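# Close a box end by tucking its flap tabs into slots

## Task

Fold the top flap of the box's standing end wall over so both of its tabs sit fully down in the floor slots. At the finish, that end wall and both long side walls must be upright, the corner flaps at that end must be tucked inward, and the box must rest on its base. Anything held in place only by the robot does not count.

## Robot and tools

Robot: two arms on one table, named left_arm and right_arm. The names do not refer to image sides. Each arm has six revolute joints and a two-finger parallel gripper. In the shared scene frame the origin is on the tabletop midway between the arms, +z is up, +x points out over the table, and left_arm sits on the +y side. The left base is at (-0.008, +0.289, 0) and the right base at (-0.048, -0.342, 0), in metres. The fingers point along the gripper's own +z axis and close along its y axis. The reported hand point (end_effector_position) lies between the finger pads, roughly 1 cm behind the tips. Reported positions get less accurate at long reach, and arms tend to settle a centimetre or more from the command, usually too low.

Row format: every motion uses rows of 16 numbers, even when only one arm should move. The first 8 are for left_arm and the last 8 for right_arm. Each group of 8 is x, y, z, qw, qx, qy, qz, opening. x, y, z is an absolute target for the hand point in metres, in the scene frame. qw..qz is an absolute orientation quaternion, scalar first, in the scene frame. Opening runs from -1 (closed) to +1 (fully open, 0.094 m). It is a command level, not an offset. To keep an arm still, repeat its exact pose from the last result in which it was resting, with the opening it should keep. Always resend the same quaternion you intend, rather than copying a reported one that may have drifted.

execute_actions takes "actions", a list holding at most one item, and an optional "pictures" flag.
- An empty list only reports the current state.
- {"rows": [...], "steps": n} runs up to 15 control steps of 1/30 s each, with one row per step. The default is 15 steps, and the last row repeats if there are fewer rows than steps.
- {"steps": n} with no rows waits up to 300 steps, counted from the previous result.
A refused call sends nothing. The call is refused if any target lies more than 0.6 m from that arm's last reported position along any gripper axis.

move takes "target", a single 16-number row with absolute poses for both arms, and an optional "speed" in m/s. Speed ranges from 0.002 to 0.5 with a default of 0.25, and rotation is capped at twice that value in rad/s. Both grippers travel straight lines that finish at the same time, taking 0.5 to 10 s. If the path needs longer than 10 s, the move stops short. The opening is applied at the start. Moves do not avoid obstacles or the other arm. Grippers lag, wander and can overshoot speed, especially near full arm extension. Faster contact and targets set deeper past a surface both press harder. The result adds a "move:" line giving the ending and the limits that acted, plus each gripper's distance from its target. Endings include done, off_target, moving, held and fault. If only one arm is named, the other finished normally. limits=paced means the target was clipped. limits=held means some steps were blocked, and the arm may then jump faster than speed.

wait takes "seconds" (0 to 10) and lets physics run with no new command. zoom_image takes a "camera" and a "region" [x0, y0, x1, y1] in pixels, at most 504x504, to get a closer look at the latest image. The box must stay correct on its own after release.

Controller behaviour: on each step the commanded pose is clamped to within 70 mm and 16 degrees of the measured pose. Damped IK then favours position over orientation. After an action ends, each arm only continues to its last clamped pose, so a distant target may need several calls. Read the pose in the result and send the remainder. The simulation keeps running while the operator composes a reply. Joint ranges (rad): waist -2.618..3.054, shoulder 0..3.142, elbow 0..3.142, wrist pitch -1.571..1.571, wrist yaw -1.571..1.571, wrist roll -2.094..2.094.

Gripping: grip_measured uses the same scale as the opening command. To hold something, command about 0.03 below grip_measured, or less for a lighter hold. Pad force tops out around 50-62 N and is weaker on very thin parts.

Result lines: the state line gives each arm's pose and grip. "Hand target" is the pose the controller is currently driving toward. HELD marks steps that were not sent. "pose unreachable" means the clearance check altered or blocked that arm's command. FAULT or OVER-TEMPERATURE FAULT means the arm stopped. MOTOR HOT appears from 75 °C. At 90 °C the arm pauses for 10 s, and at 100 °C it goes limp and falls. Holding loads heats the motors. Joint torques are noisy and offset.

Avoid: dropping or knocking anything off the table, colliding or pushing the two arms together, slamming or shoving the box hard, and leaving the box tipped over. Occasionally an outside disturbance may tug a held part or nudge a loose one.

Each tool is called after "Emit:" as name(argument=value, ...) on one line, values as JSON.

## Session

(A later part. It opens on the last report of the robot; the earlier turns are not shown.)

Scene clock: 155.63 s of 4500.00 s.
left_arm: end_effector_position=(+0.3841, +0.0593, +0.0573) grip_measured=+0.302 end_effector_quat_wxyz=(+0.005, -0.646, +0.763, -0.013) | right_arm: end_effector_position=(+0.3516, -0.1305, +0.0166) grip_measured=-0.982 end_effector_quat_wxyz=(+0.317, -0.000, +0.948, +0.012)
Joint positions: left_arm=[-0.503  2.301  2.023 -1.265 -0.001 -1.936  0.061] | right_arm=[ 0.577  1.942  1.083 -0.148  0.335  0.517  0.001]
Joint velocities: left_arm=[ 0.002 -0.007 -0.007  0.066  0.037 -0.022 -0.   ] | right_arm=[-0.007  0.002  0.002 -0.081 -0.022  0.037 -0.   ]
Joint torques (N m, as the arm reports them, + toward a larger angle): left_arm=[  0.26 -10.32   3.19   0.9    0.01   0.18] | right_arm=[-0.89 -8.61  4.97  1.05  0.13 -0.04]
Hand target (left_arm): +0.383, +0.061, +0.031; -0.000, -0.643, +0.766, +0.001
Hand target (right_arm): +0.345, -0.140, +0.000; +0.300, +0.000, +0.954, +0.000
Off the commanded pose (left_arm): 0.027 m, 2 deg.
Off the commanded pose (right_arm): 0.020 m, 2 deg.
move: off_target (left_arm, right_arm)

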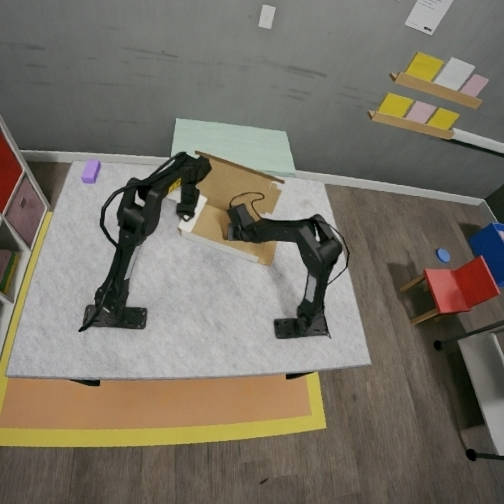

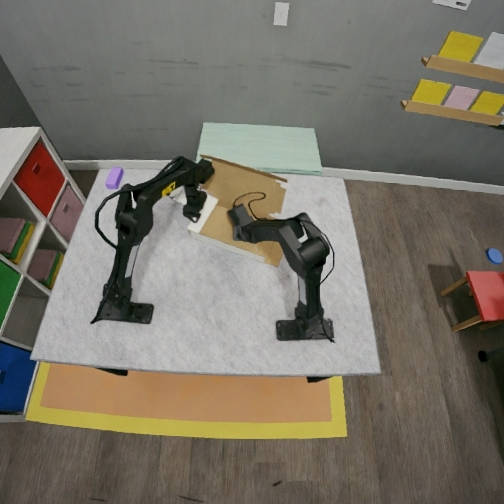

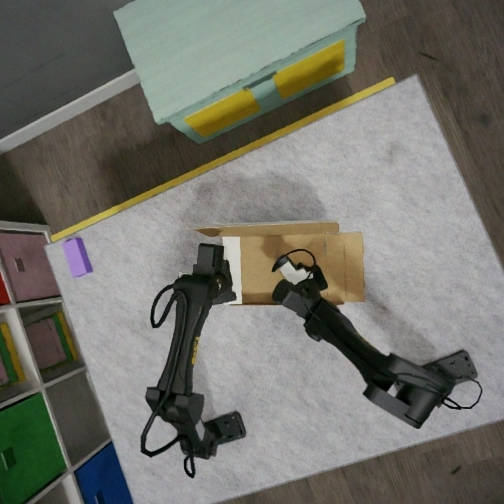

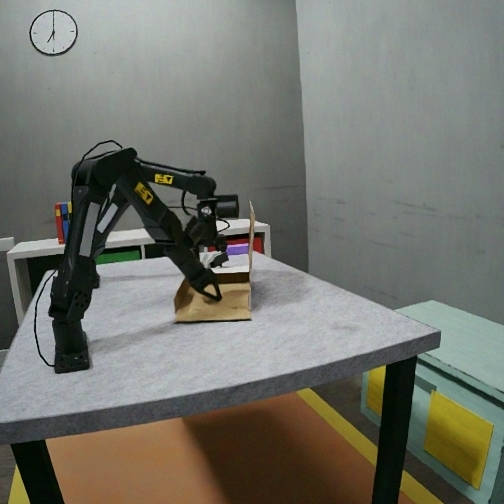

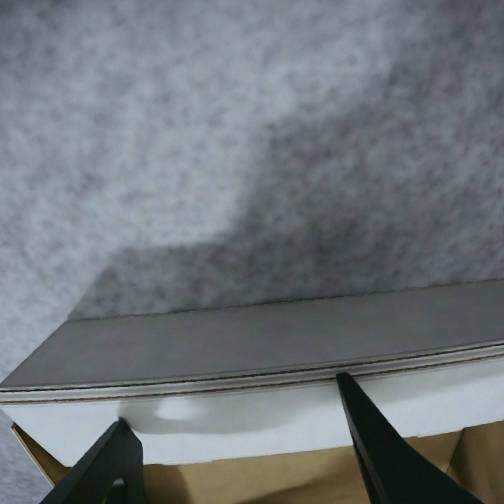

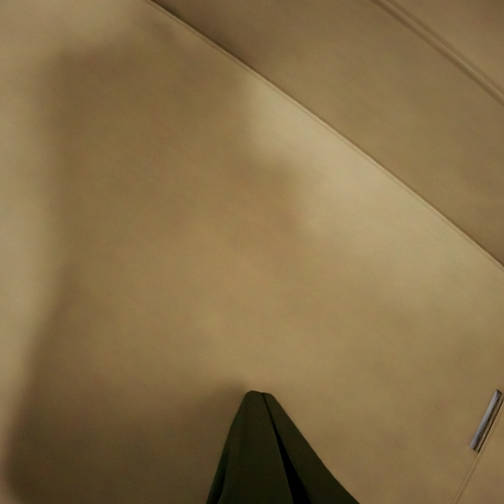

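Emit:
move(target=[0.38,0.036,0.075,0,-0.643,0.766,0,0.3,0.345,-0.14,0.0,0.30,0,0.953,0,-1], speed=0.06)

Emit:
move(target=[0.38,0.036,0.025,0,-0.643,0.766,0,0.3,0.345,-0.14,0.0,0.30,0,0.953,0,-1], speed=0.04)

Emit:
zoom_image(camera="cam_low", region=[130,170,290,330])

Scene clock: 161.10 s of 4500.00 s.
left_arm: end_effector_position=(+0.3823, +0.0364, +0.0751) grip_measured=+0.302 end_effector_quat_wxyz=(+0.003, -0.641, +0.767, -0.009) | right_arm: end_effector_position=(+0.3516, -0.1305, +0.0166) grip_measured=-0.982 end_effector_quat_wxyz=(+0.317, -0.000, +0.948, +0.012)
Joint positions: left_arm=[-0.547  2.37   2.213 -1.395 -0.    -1.968  0.061] | right_arm=[ 0.577  1.942  1.083 -0.148  0.335  0.517  0.001]
Joint velocities: left_arm=[ 0.002 -0.002 -0.012 -0.022 -0.022  0.007  0.   ] | right_arm=[ 0.002 -0.017 -0.002  0.007 -0.081 -0.051  0.001]
Joint torques (N m, as the arm reports them, + toward a larger angle): left_arm=[ -0.49 -12.37   9.46   0.17  -0.03  -0.03] | right_arm=[-0.89 -8.61  4.98  1.05  0.13 -0.04]
Hand target (left_arm): +0.380, +0.036, +0.075; -0.000, -0.643, +0.766, -0.000
Hand target (right_arm): +0.345, -0.140, +0.000; +0.300, -0.000, +0.954, +0.000
Off the commanded pose (left_arm): 0.002 m, 1 deg.
Off the commanded pose (right_arm): 0.020 m, 2 deg.
After step 90, 1.37 s passed at rest.
move: off_target (right_arm)

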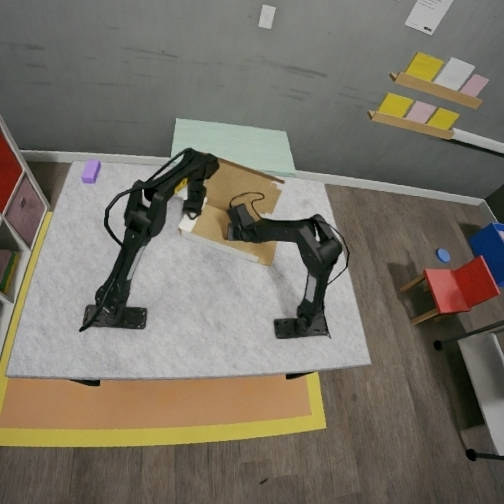

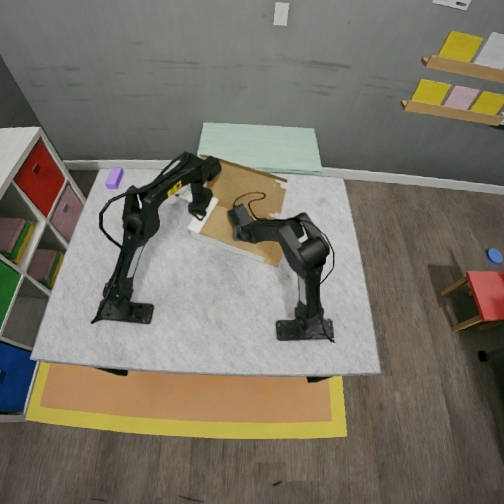

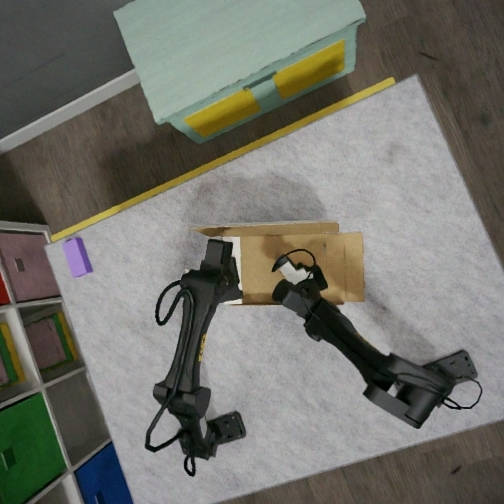

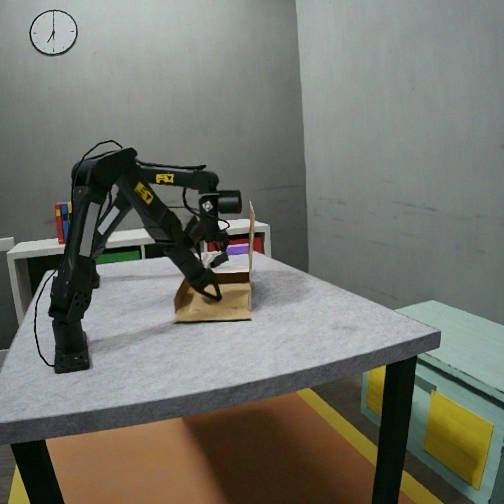

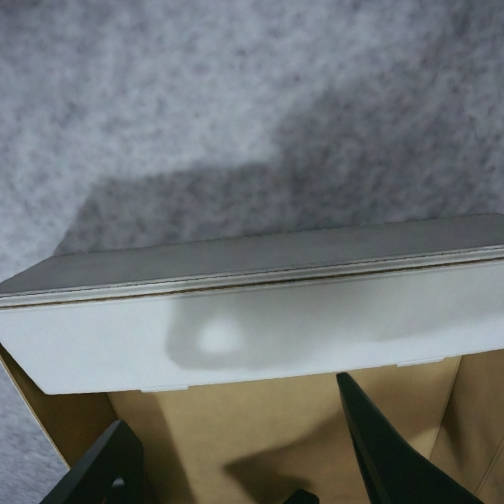

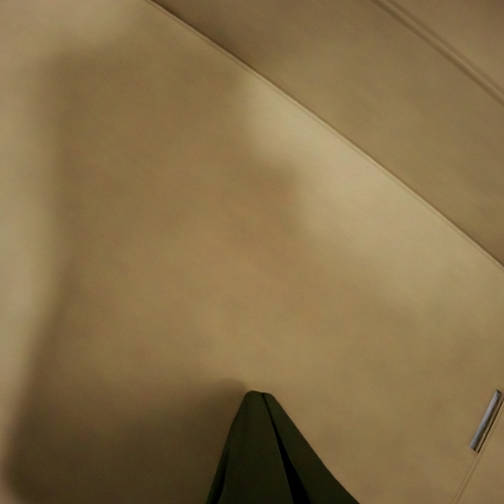

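Scene clock: 162.60 s of 4500.00 s.
left_arm: end_effector_position=(+0.3812, +0.0368, +0.0523) grip_measured=+0.302 end_effector_quat_wxyz=(+0.004, -0.641, +0.767, -0.014) | right_arm: end_effector_position=(+0.3516, -0.1305, +0.0166) grip_measured=-0.982 end_effector_quat_wxyz=(+0.317, -0.000, +0.948, +0.012)
Joint positions: left_arm=[-0.547  2.346  2.079 -1.274  0.001 -1.969  0.061] | right_arm=[ 0.577  1.942  1.083 -0.148  0.335  0.517  0.001]
Joint velocities: left_arm=[-0.002 -0.007 -0.002  0.022 -0.022  0.022  0.001] | right_arm=[-0.012  0.007 -0.002  0.022 -0.007 -0.081 -0.   ]
Joint torques (N m, as the arm reports them, + toward a larger angle): left_arm=[ -0.44 -10.79   3.21   0.83  -0.01  -0.01] | right_arm=[-0.9  -8.61  4.98  1.05  0.13 -0.04]
Hand target (left_arm): +0.379, +0.037, +0.026; -0.000, -0.643, +0.766, +0.001
Hand target (right_arm): +0.345, -0.140, +0.000; +0.300, -0.000, +0.954, +0.000
Off the commanded pose (left_arm): 0.027 m, 2 deg.
Off the commanded pose (right_arm): 0.020 m, 2 deg.
move: off_target (left_arm, right_arm)

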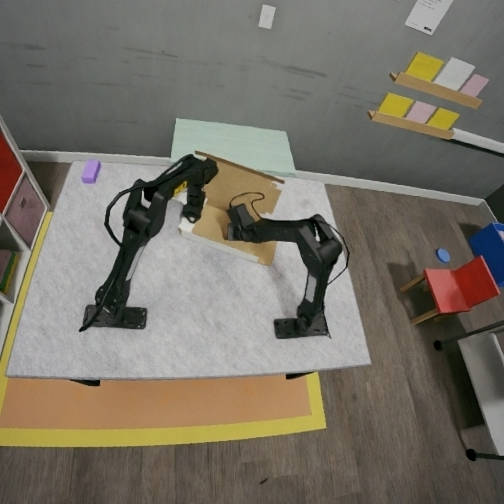

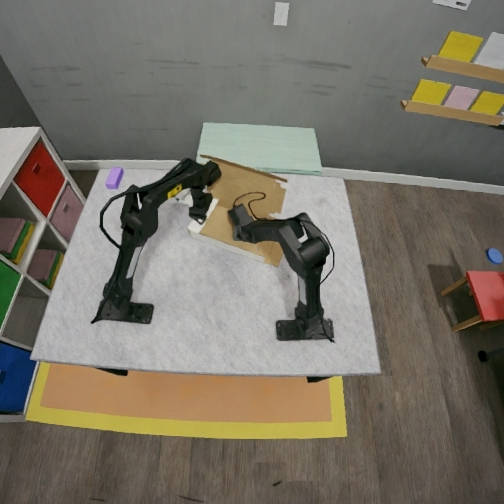

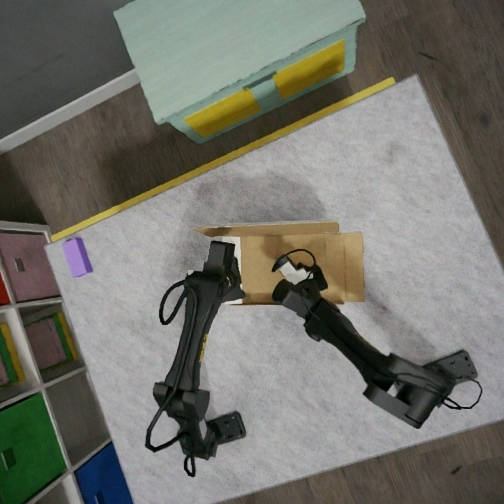

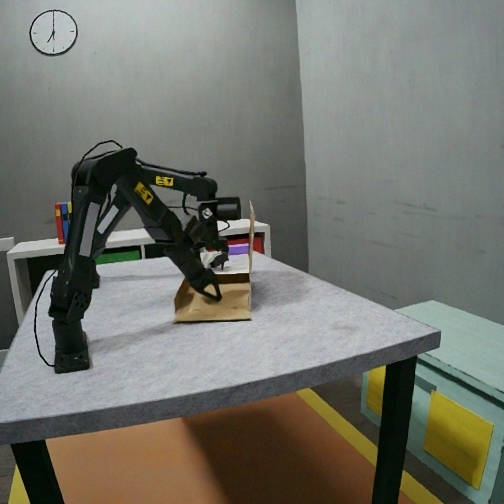

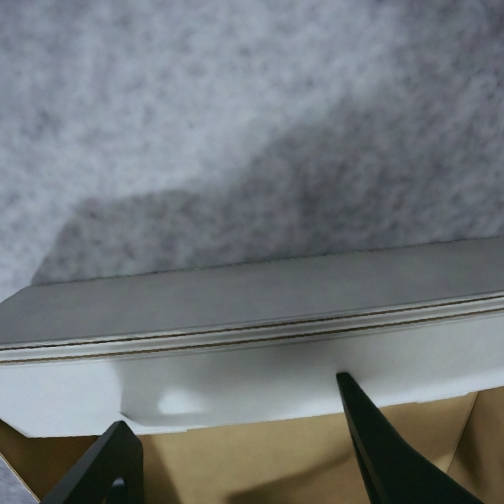

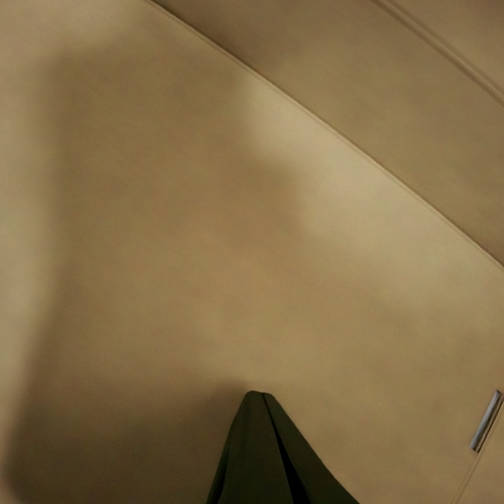

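Region (130, 170, 290, 330) of cam_low's 504x504 image, scaled by 3.150, with more detail than that image has.

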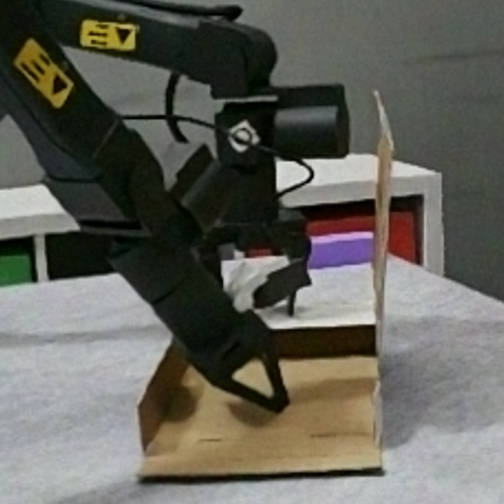

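Emit:
move(target=[0.378,0.02,0.065,0,-0.643,0.766,0,0.3,0.345,-0.14,0.0,0.30,0,0.953,0,-1], speed=0.05)

Emit:
move(target=[0.378,0.024,0.005,0,-0.643,0.766,0,0.3,0.345,-0.14,0.0,0.30,0,0.953,0,-1], speed=0.04)

Emit:
zoom_image(camera="cam_low", region=[130,170,290,330])

Scene clock: 169.27 s of 4500.00 s.
left_arm: end_effector_position=(+0.3805, +0.0200, +0.0655) grip_measured=+0.302 end_effector_quat_wxyz=(+0.002, -0.641, +0.767, -0.010) | right_arm: end_effector_position=(+0.3516, -0.1304, +0.0166) grip_measured=-0.982 end_effector_quat_wxyz=(+0.317, -0.000, +0.948, +0.012)
Joint positions: left_arm=[-0.578  2.41   2.245 -1.385  0.001 -1.998  0.061] | right_arm=[ 0.577  1.942  1.083 -0.147  0.335  0.517  0.001]
Joint velocities: left_arm=[ 0.007 -0.002 -0.002 -0.037 -0.081  0.022 -0.   ] | right_arm=[ 0.007  0.007 -0.002  0.037 -0.037  0.007  0.001]
Joint torques (N m, as the arm reports them, + toward a larger angle): left_arm=[ -0.41 -12.72   9.38   0.14  -0.02  -0.04] | right_arm=[-0.89 -8.61  4.98  1.05  0.13 -0.04]
Hand target (left_arm): +0.378, +0.020, +0.065; +0.000, -0.643, +0.766, -0.001
Hand target (right_arm): +0.345, -0.140, +0.000; +0.300, +0.000, +0.954, +0.000
Off the commanded pose (left_arm): 0.003 m, 1 deg.
Off the commanded pose (right_arm): 0.020 m, 3 deg.
After step 90, 2.63 s passed at rest.
move: off_target (right_arm)

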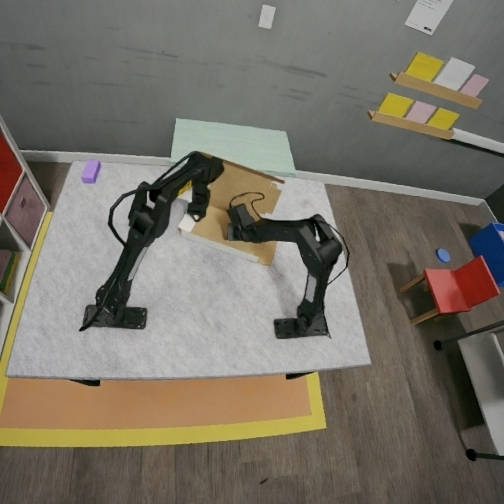

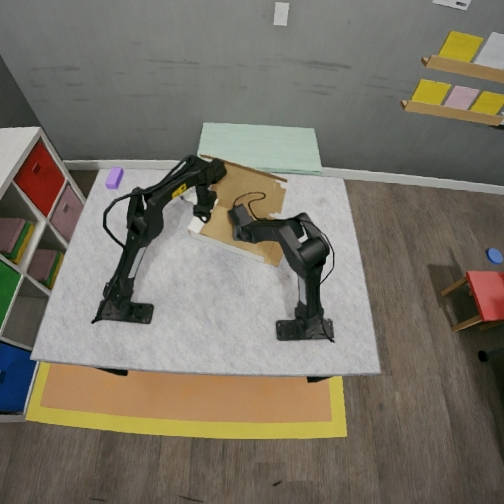

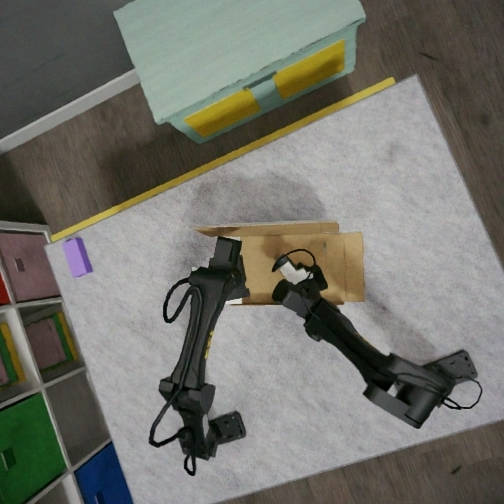

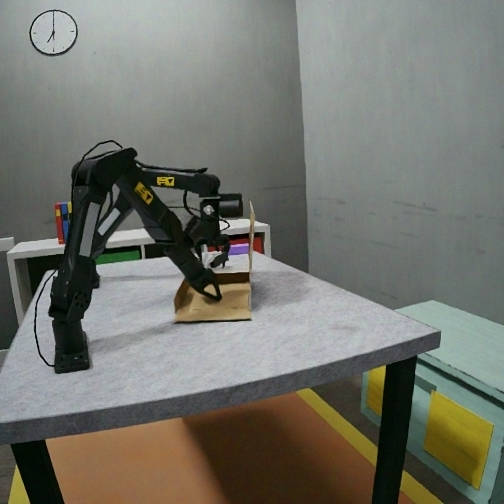

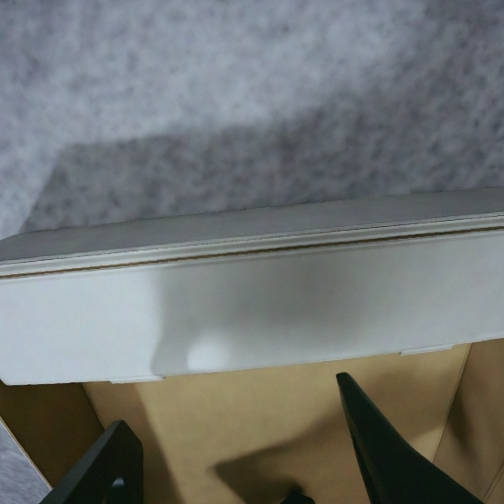

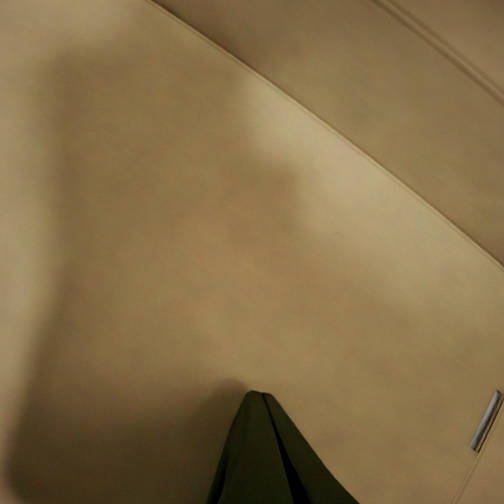

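Scene clock: 171.10 s of 4500.00 s.
left_arm: end_effector_position=(+0.3810, +0.0159, +0.0302) grip_measured=+0.302 end_effector_quat_wxyz=(-0.002, -0.641, +0.767, -0.028) | right_arm: end_effector_position=(+0.3519, -0.1302, +0.0168) grip_measured=-0.982 end_effector_quat_wxyz=(+0.318, +0.000, +0.948, +0.013)
Joint positions: left_arm=[-0.578  2.383  2.055 -1.191  0.019 -1.998  0.061] | right_arm=[ 0.577  1.942  1.083 -0.146  0.335  0.517  0.001]
Joint velocities: left_arm=[-0.012  0.002  0.012 -0.022  0.007 -0.051 -0.   ] | right_arm=[-0.017 -0.007  0.002 -0.007 -0.095 -0.037 -0.   ]
Joint torques (N m, as the arm reports them, + toward a larger angle): left_arm=[  0.46 -10.77   4.59   0.58  -0.24   0.05] | right_arm=[-0.9  -8.62  4.97  1.03  0.13 -0.04]
Hand target (left_arm): +0.377, +0.025, +0.006; -0.000, -0.643, +0.766, +0.000
Hand target (right_arm): +0.345, -0.140, +0.000; +0.300, +0.000, +0.954, +0.000
Off the commanded pose (left_arm): 0.027 m, 3 deg.
Off the commanded pose (right_arm): 0.021 m, 3 deg.
move: off_target (left_arm, right_arm)

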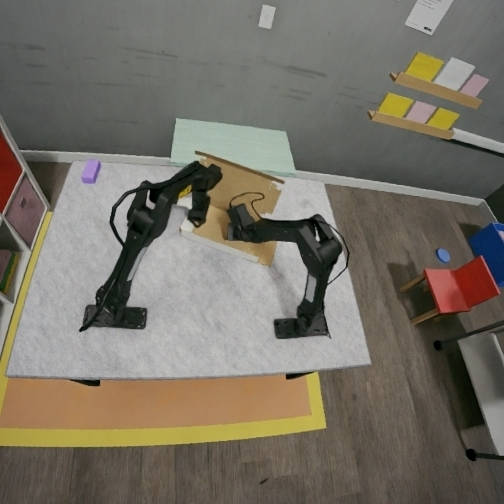

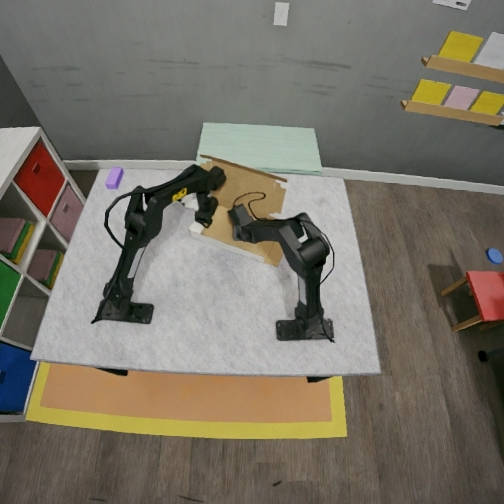

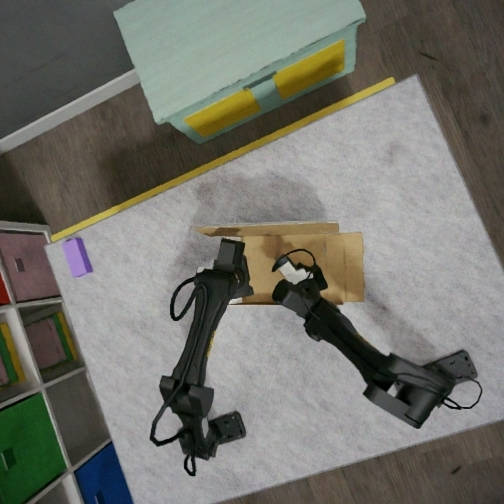

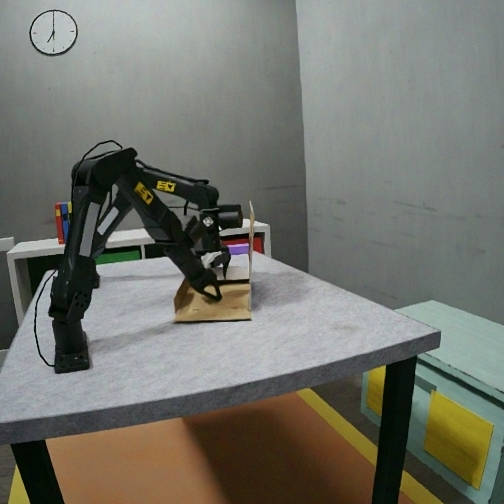

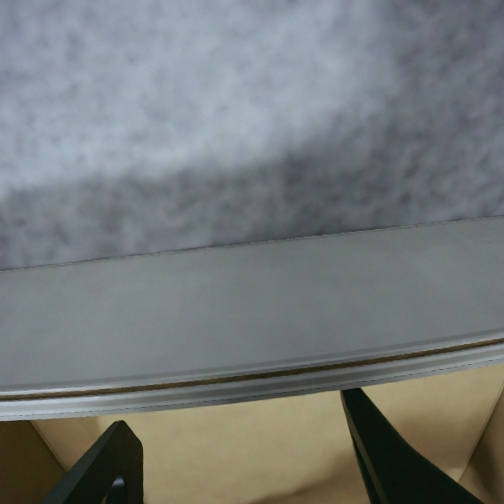

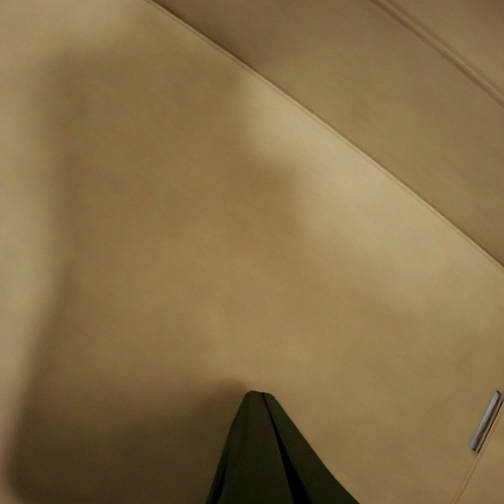

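Region (130, 170, 290, 330) of cam_low's 504x504 image, scaled by 3.150, with more detail than that image has.

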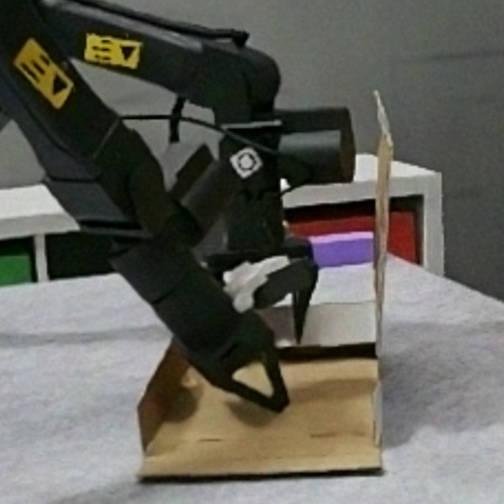

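Emit:
move(target=[0.382,0.055,0.018,0,-0.643,0.766,0,0.3,0.345,-0.14,0.0,0.30,0,0.953,0,-1], speed=0.03)

Emit:
zoom_image(camera="cam_low", region=[130,170,290,330])

Scene clock: 177.83 s of 4500.00 s.
left_arm: end_effector_position=(+0.3865, +0.0373, +0.0297) grip_measured=+0.302 end_effector_quat_wxyz=(-0.006, -0.638, +0.770, -0.029) | right_arm: end_effector_position=(+0.3521, -0.1301, +0.0169) grip_measured=-0.982 end_effector_quat_wxyz=(+0.318, +0.000, +0.948, +0.013)
Joint positions: left_arm=[-0.529  2.349  1.994 -1.165  0.03  -1.942  0.061] | right_arm=[ 0.577  1.942  1.083 -0.145  0.335  0.517  0.001]
Joint velocities: left_arm=[-0.002  0.002 -0.027 -0.066  0.007  0.007 -0.001] | right_arm=[ 0.002  0.007 -0.007 -0.022 -0.066  0.007  0.001]
Joint torques (N m, as the arm reports them, + toward a larger angle): left_arm=[  1.3  -13.23   4.11   0.37  -0.31   0.13] | right_arm=[-0.91 -8.62  4.98  1.02  0.13 -0.04]
Hand target (left_arm): +0.382, +0.055, +0.018; -0.000, -0.643, +0.766, +0.000
Hand target (right_arm): +0.345, -0.140, +0.000; +0.300, -0.000, +0.954, +0.000
Off the commanded pose (left_arm): 0.022 m, 3 deg.
Off the commanded pose (right_arm): 0.021 m, 3 deg.
After step 90, 2.10 s passed at rest.
move: off_target (left_arm, right_arm)

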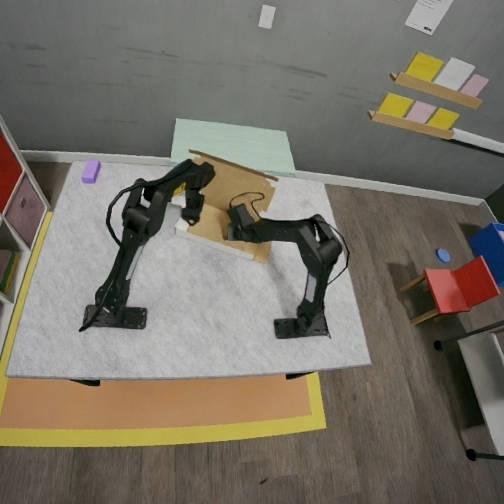

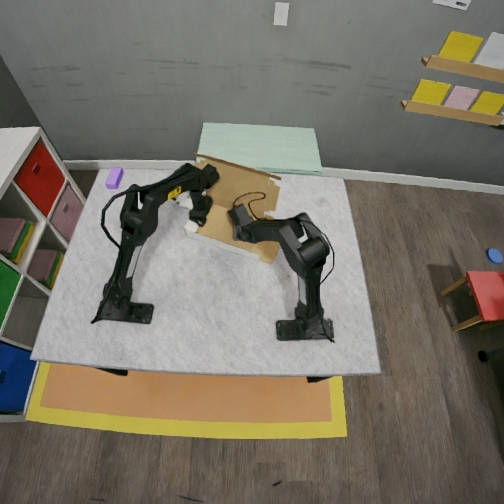

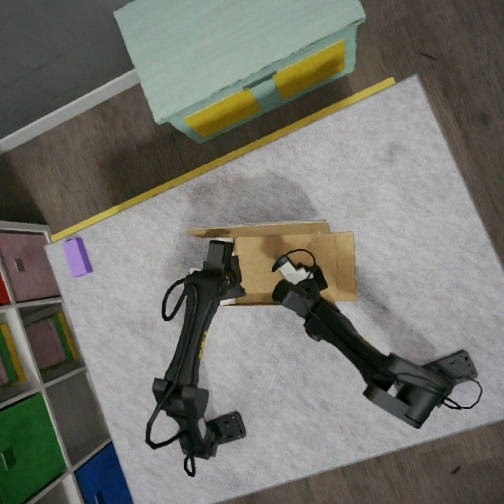

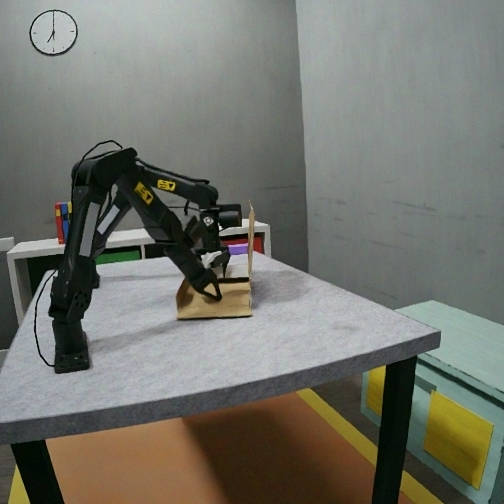

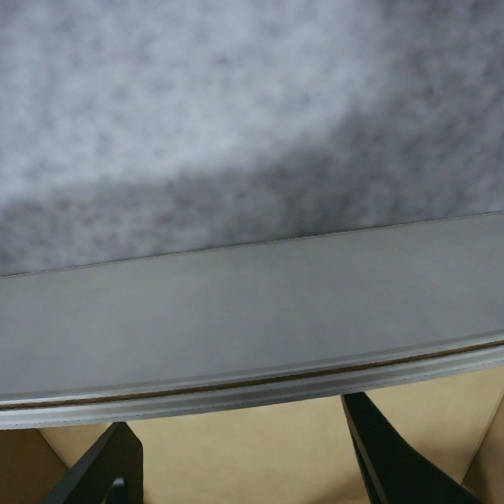

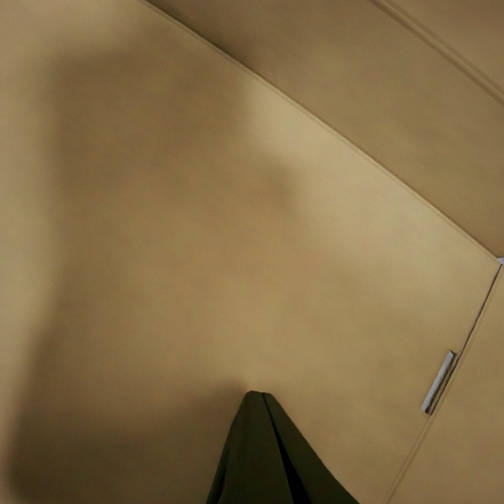

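Region (130, 170, 290, 330) of cam_low's 504x504 image, scaled by 3.150, with more detail than that image has.

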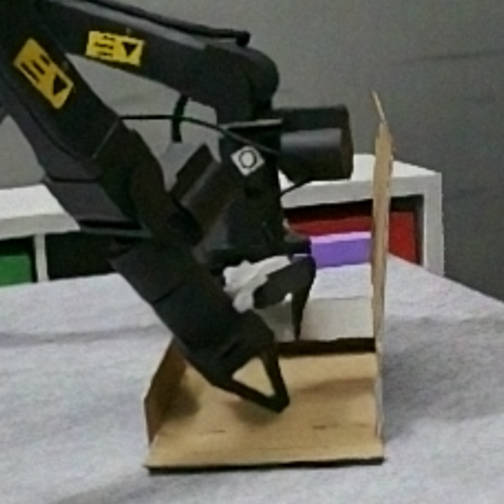

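Emit:
move(target=[0.37,0.035,0.13,0,-0.643,0.766,0,0.3,0.345,-0.14,0.0,0.30,0,0.953,0,-1], speed=0.12)

Emit:
move(target=[0.34,0.075,0.13,0.30,0.1,0.948,-0.03,0.5,0.345,-0.14,0.0,0.30,0,0.953,0,-1])

Emit:
zoom_image(camera="cam_low", region=[130,170,290,330])

Scene clock: 188.30 s of 4500.00 s.
left_arm: end_effector_position=(+0.3737, +0.0321, +0.1240) grip_measured=+0.302 end_effector_quat_wxyz=(-0.001, -0.642, +0.766, -0.029) | right_arm: end_effector_position=(+0.3521, -0.1301, +0.0169) grip_measured=-0.982 end_effector_quat_wxyz=(+0.318, +0.000, +0.948, +0.013)
Joint positions: left_arm=[-0.557  2.333  2.343 -1.525  0.019 -1.981  0.061] | right_arm=[ 0.577  1.942  1.083 -0.145  0.335  0.517  0.001]
Joint velocities: left_arm=[-0.017  0.007  0.002 -0.037 -0.037 -0.037  0.   ] | right_arm=[-0.002 -0.017  0.002 -0.007 -0.022 -0.007  0.   ]
Joint torques (N m, as the arm reports them, + toward a larger angle): left_arm=[ -0.65 -13.57   8.44   0.18  -0.19  -0.04] | right_arm=[-0.9  -8.62  4.99  1.03  0.13 -0.04]
Hand target (left_arm): +0.370, +0.035, +0.130; +0.006, -0.643, +0.765, -0.023
Hand target (right_arm): +0.345, -0.140, +0.000; +0.300, -0.000, +0.954, +0.000
Off the commanded pose (left_arm): 0.008 m, 3 deg.
Off the commanded pose (right_arm): 0.021 m, 3 deg.
joint sent to its limit (left arm) — the command would take joint 4 (wrist pitch) past its lower limit, so that joint was sent only as far as its limit.
After step 90, 6.13 s passed at rest.
move: off_target (left_arm, right_arm)

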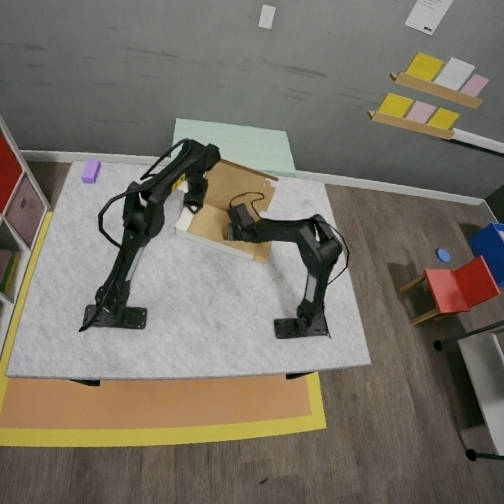

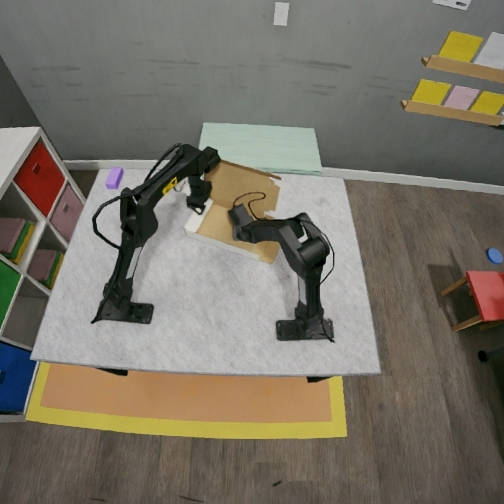

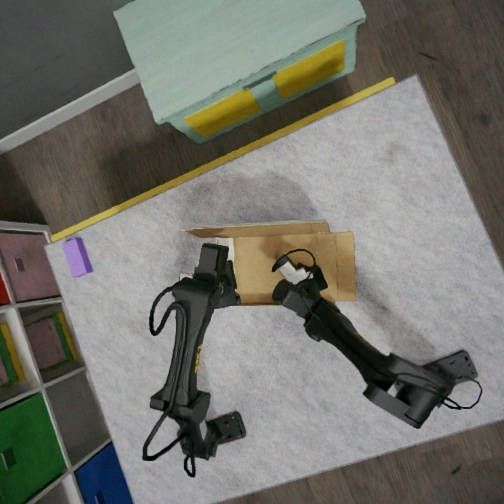

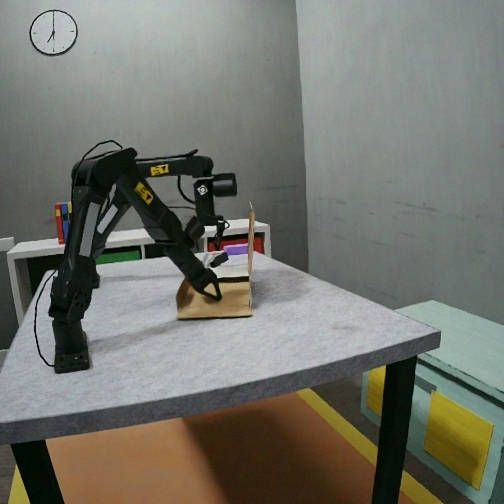

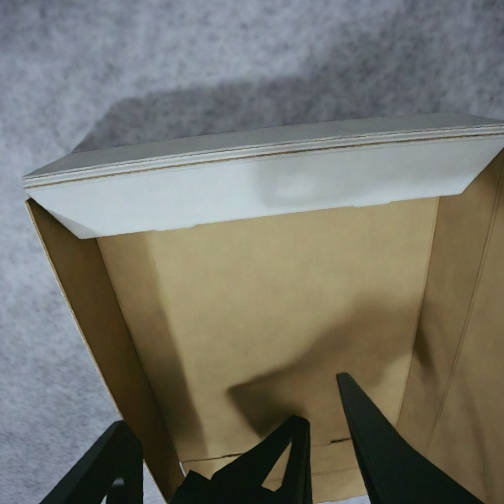

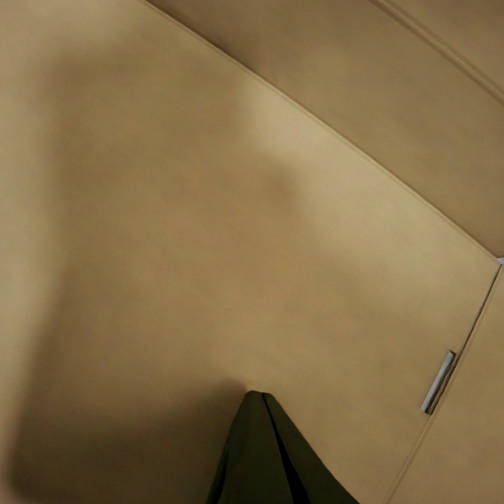

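Scene clock: 192.30 s of 4500.00 s.
left_arm: end_effector_position=(+0.3408, +0.0719, +0.1326) grip_measured=+0.498 end_effector_quat_wxyz=(+0.296, +0.100, +0.949, -0.027) | right_arm: end_effector_position=(+0.3521, -0.1301, +0.0169) grip_measured=-0.982 end_effector_quat_wxyz=(+0.318, +0.000, +0.948, +0.013)
Joint positions: left_arm=[-0.643  1.621  1.209 -0.609 -0.264 -0.386  0.07 ] | right_arm=[ 0.577  1.942  1.083 -0.145  0.335  0.517  0.001]
Joint velocities: left_arm=[-0.017  0.002 -0.007  0.007 -0.066 -0.007 -0.001] | right_arm=[ 0.002 -0.017 -0.007  0.051  0.007 -0.066  0.   ]
Joint torques (N m, as the arm reports them, + toward a larger angle): left_arm=[ 0.7  -9.14  6.35  1.31 -0.1   0.13] | right_arm=[-0.9  -8.62  4.98  1.03  0.13 -0.03]
Hand target (left_arm): +0.340, +0.075, +0.133; +0.300, +0.101, +0.948, -0.030
Hand target (right_arm): +0.345, -0.140, +0.000; +0.300, -0.000, +0.954, +0.000
Off the commanded pose (left_arm): 0.004 m, 1 deg.
Off the commanded pose (right_arm): 0.021 m, 3 deg.
move: off_target (right_arm)

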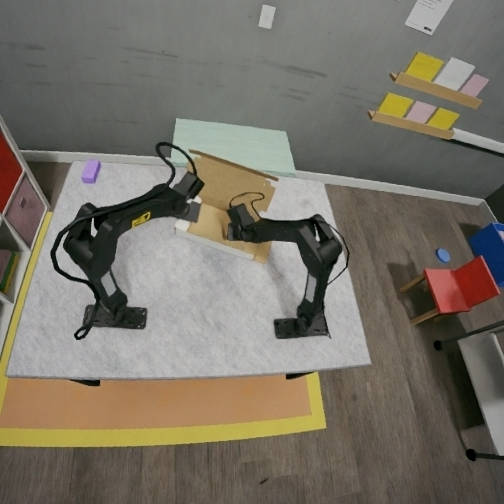

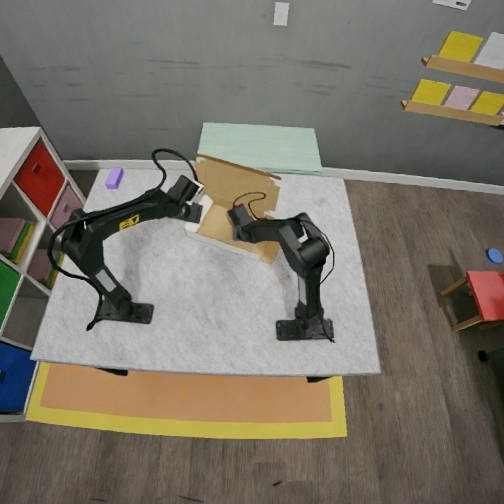

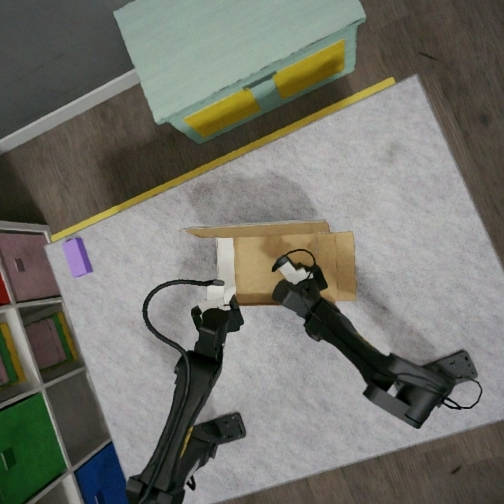

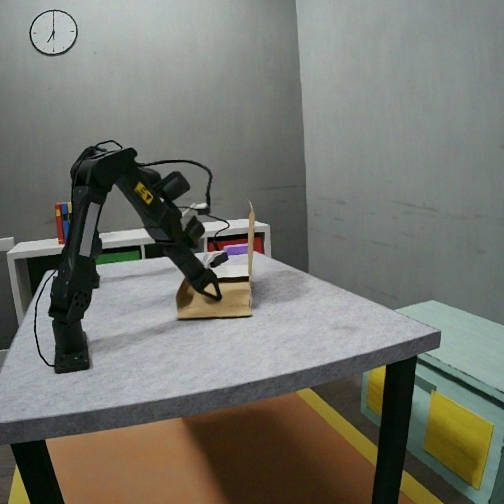

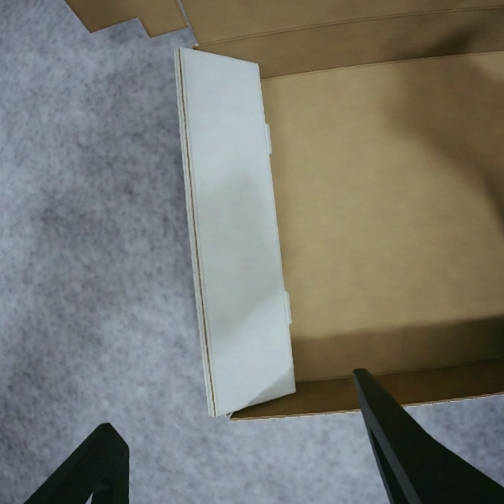

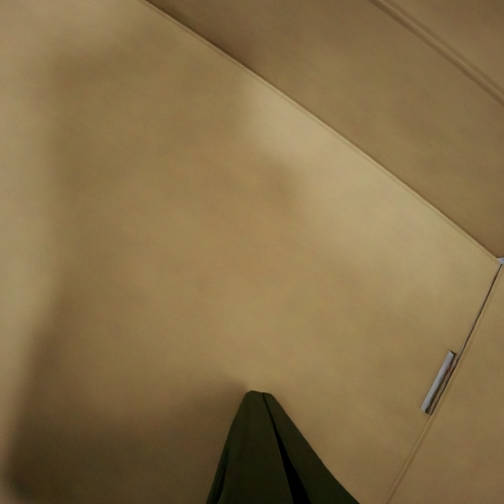

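Region (130, 170, 290, 330) of cam_low's 504x504 image, scaled by 3.150, with more detail than that image has.

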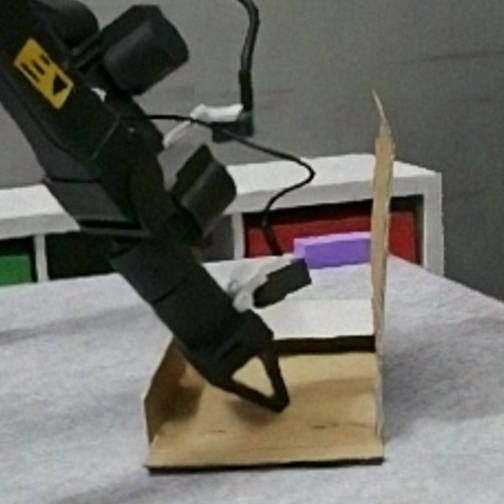

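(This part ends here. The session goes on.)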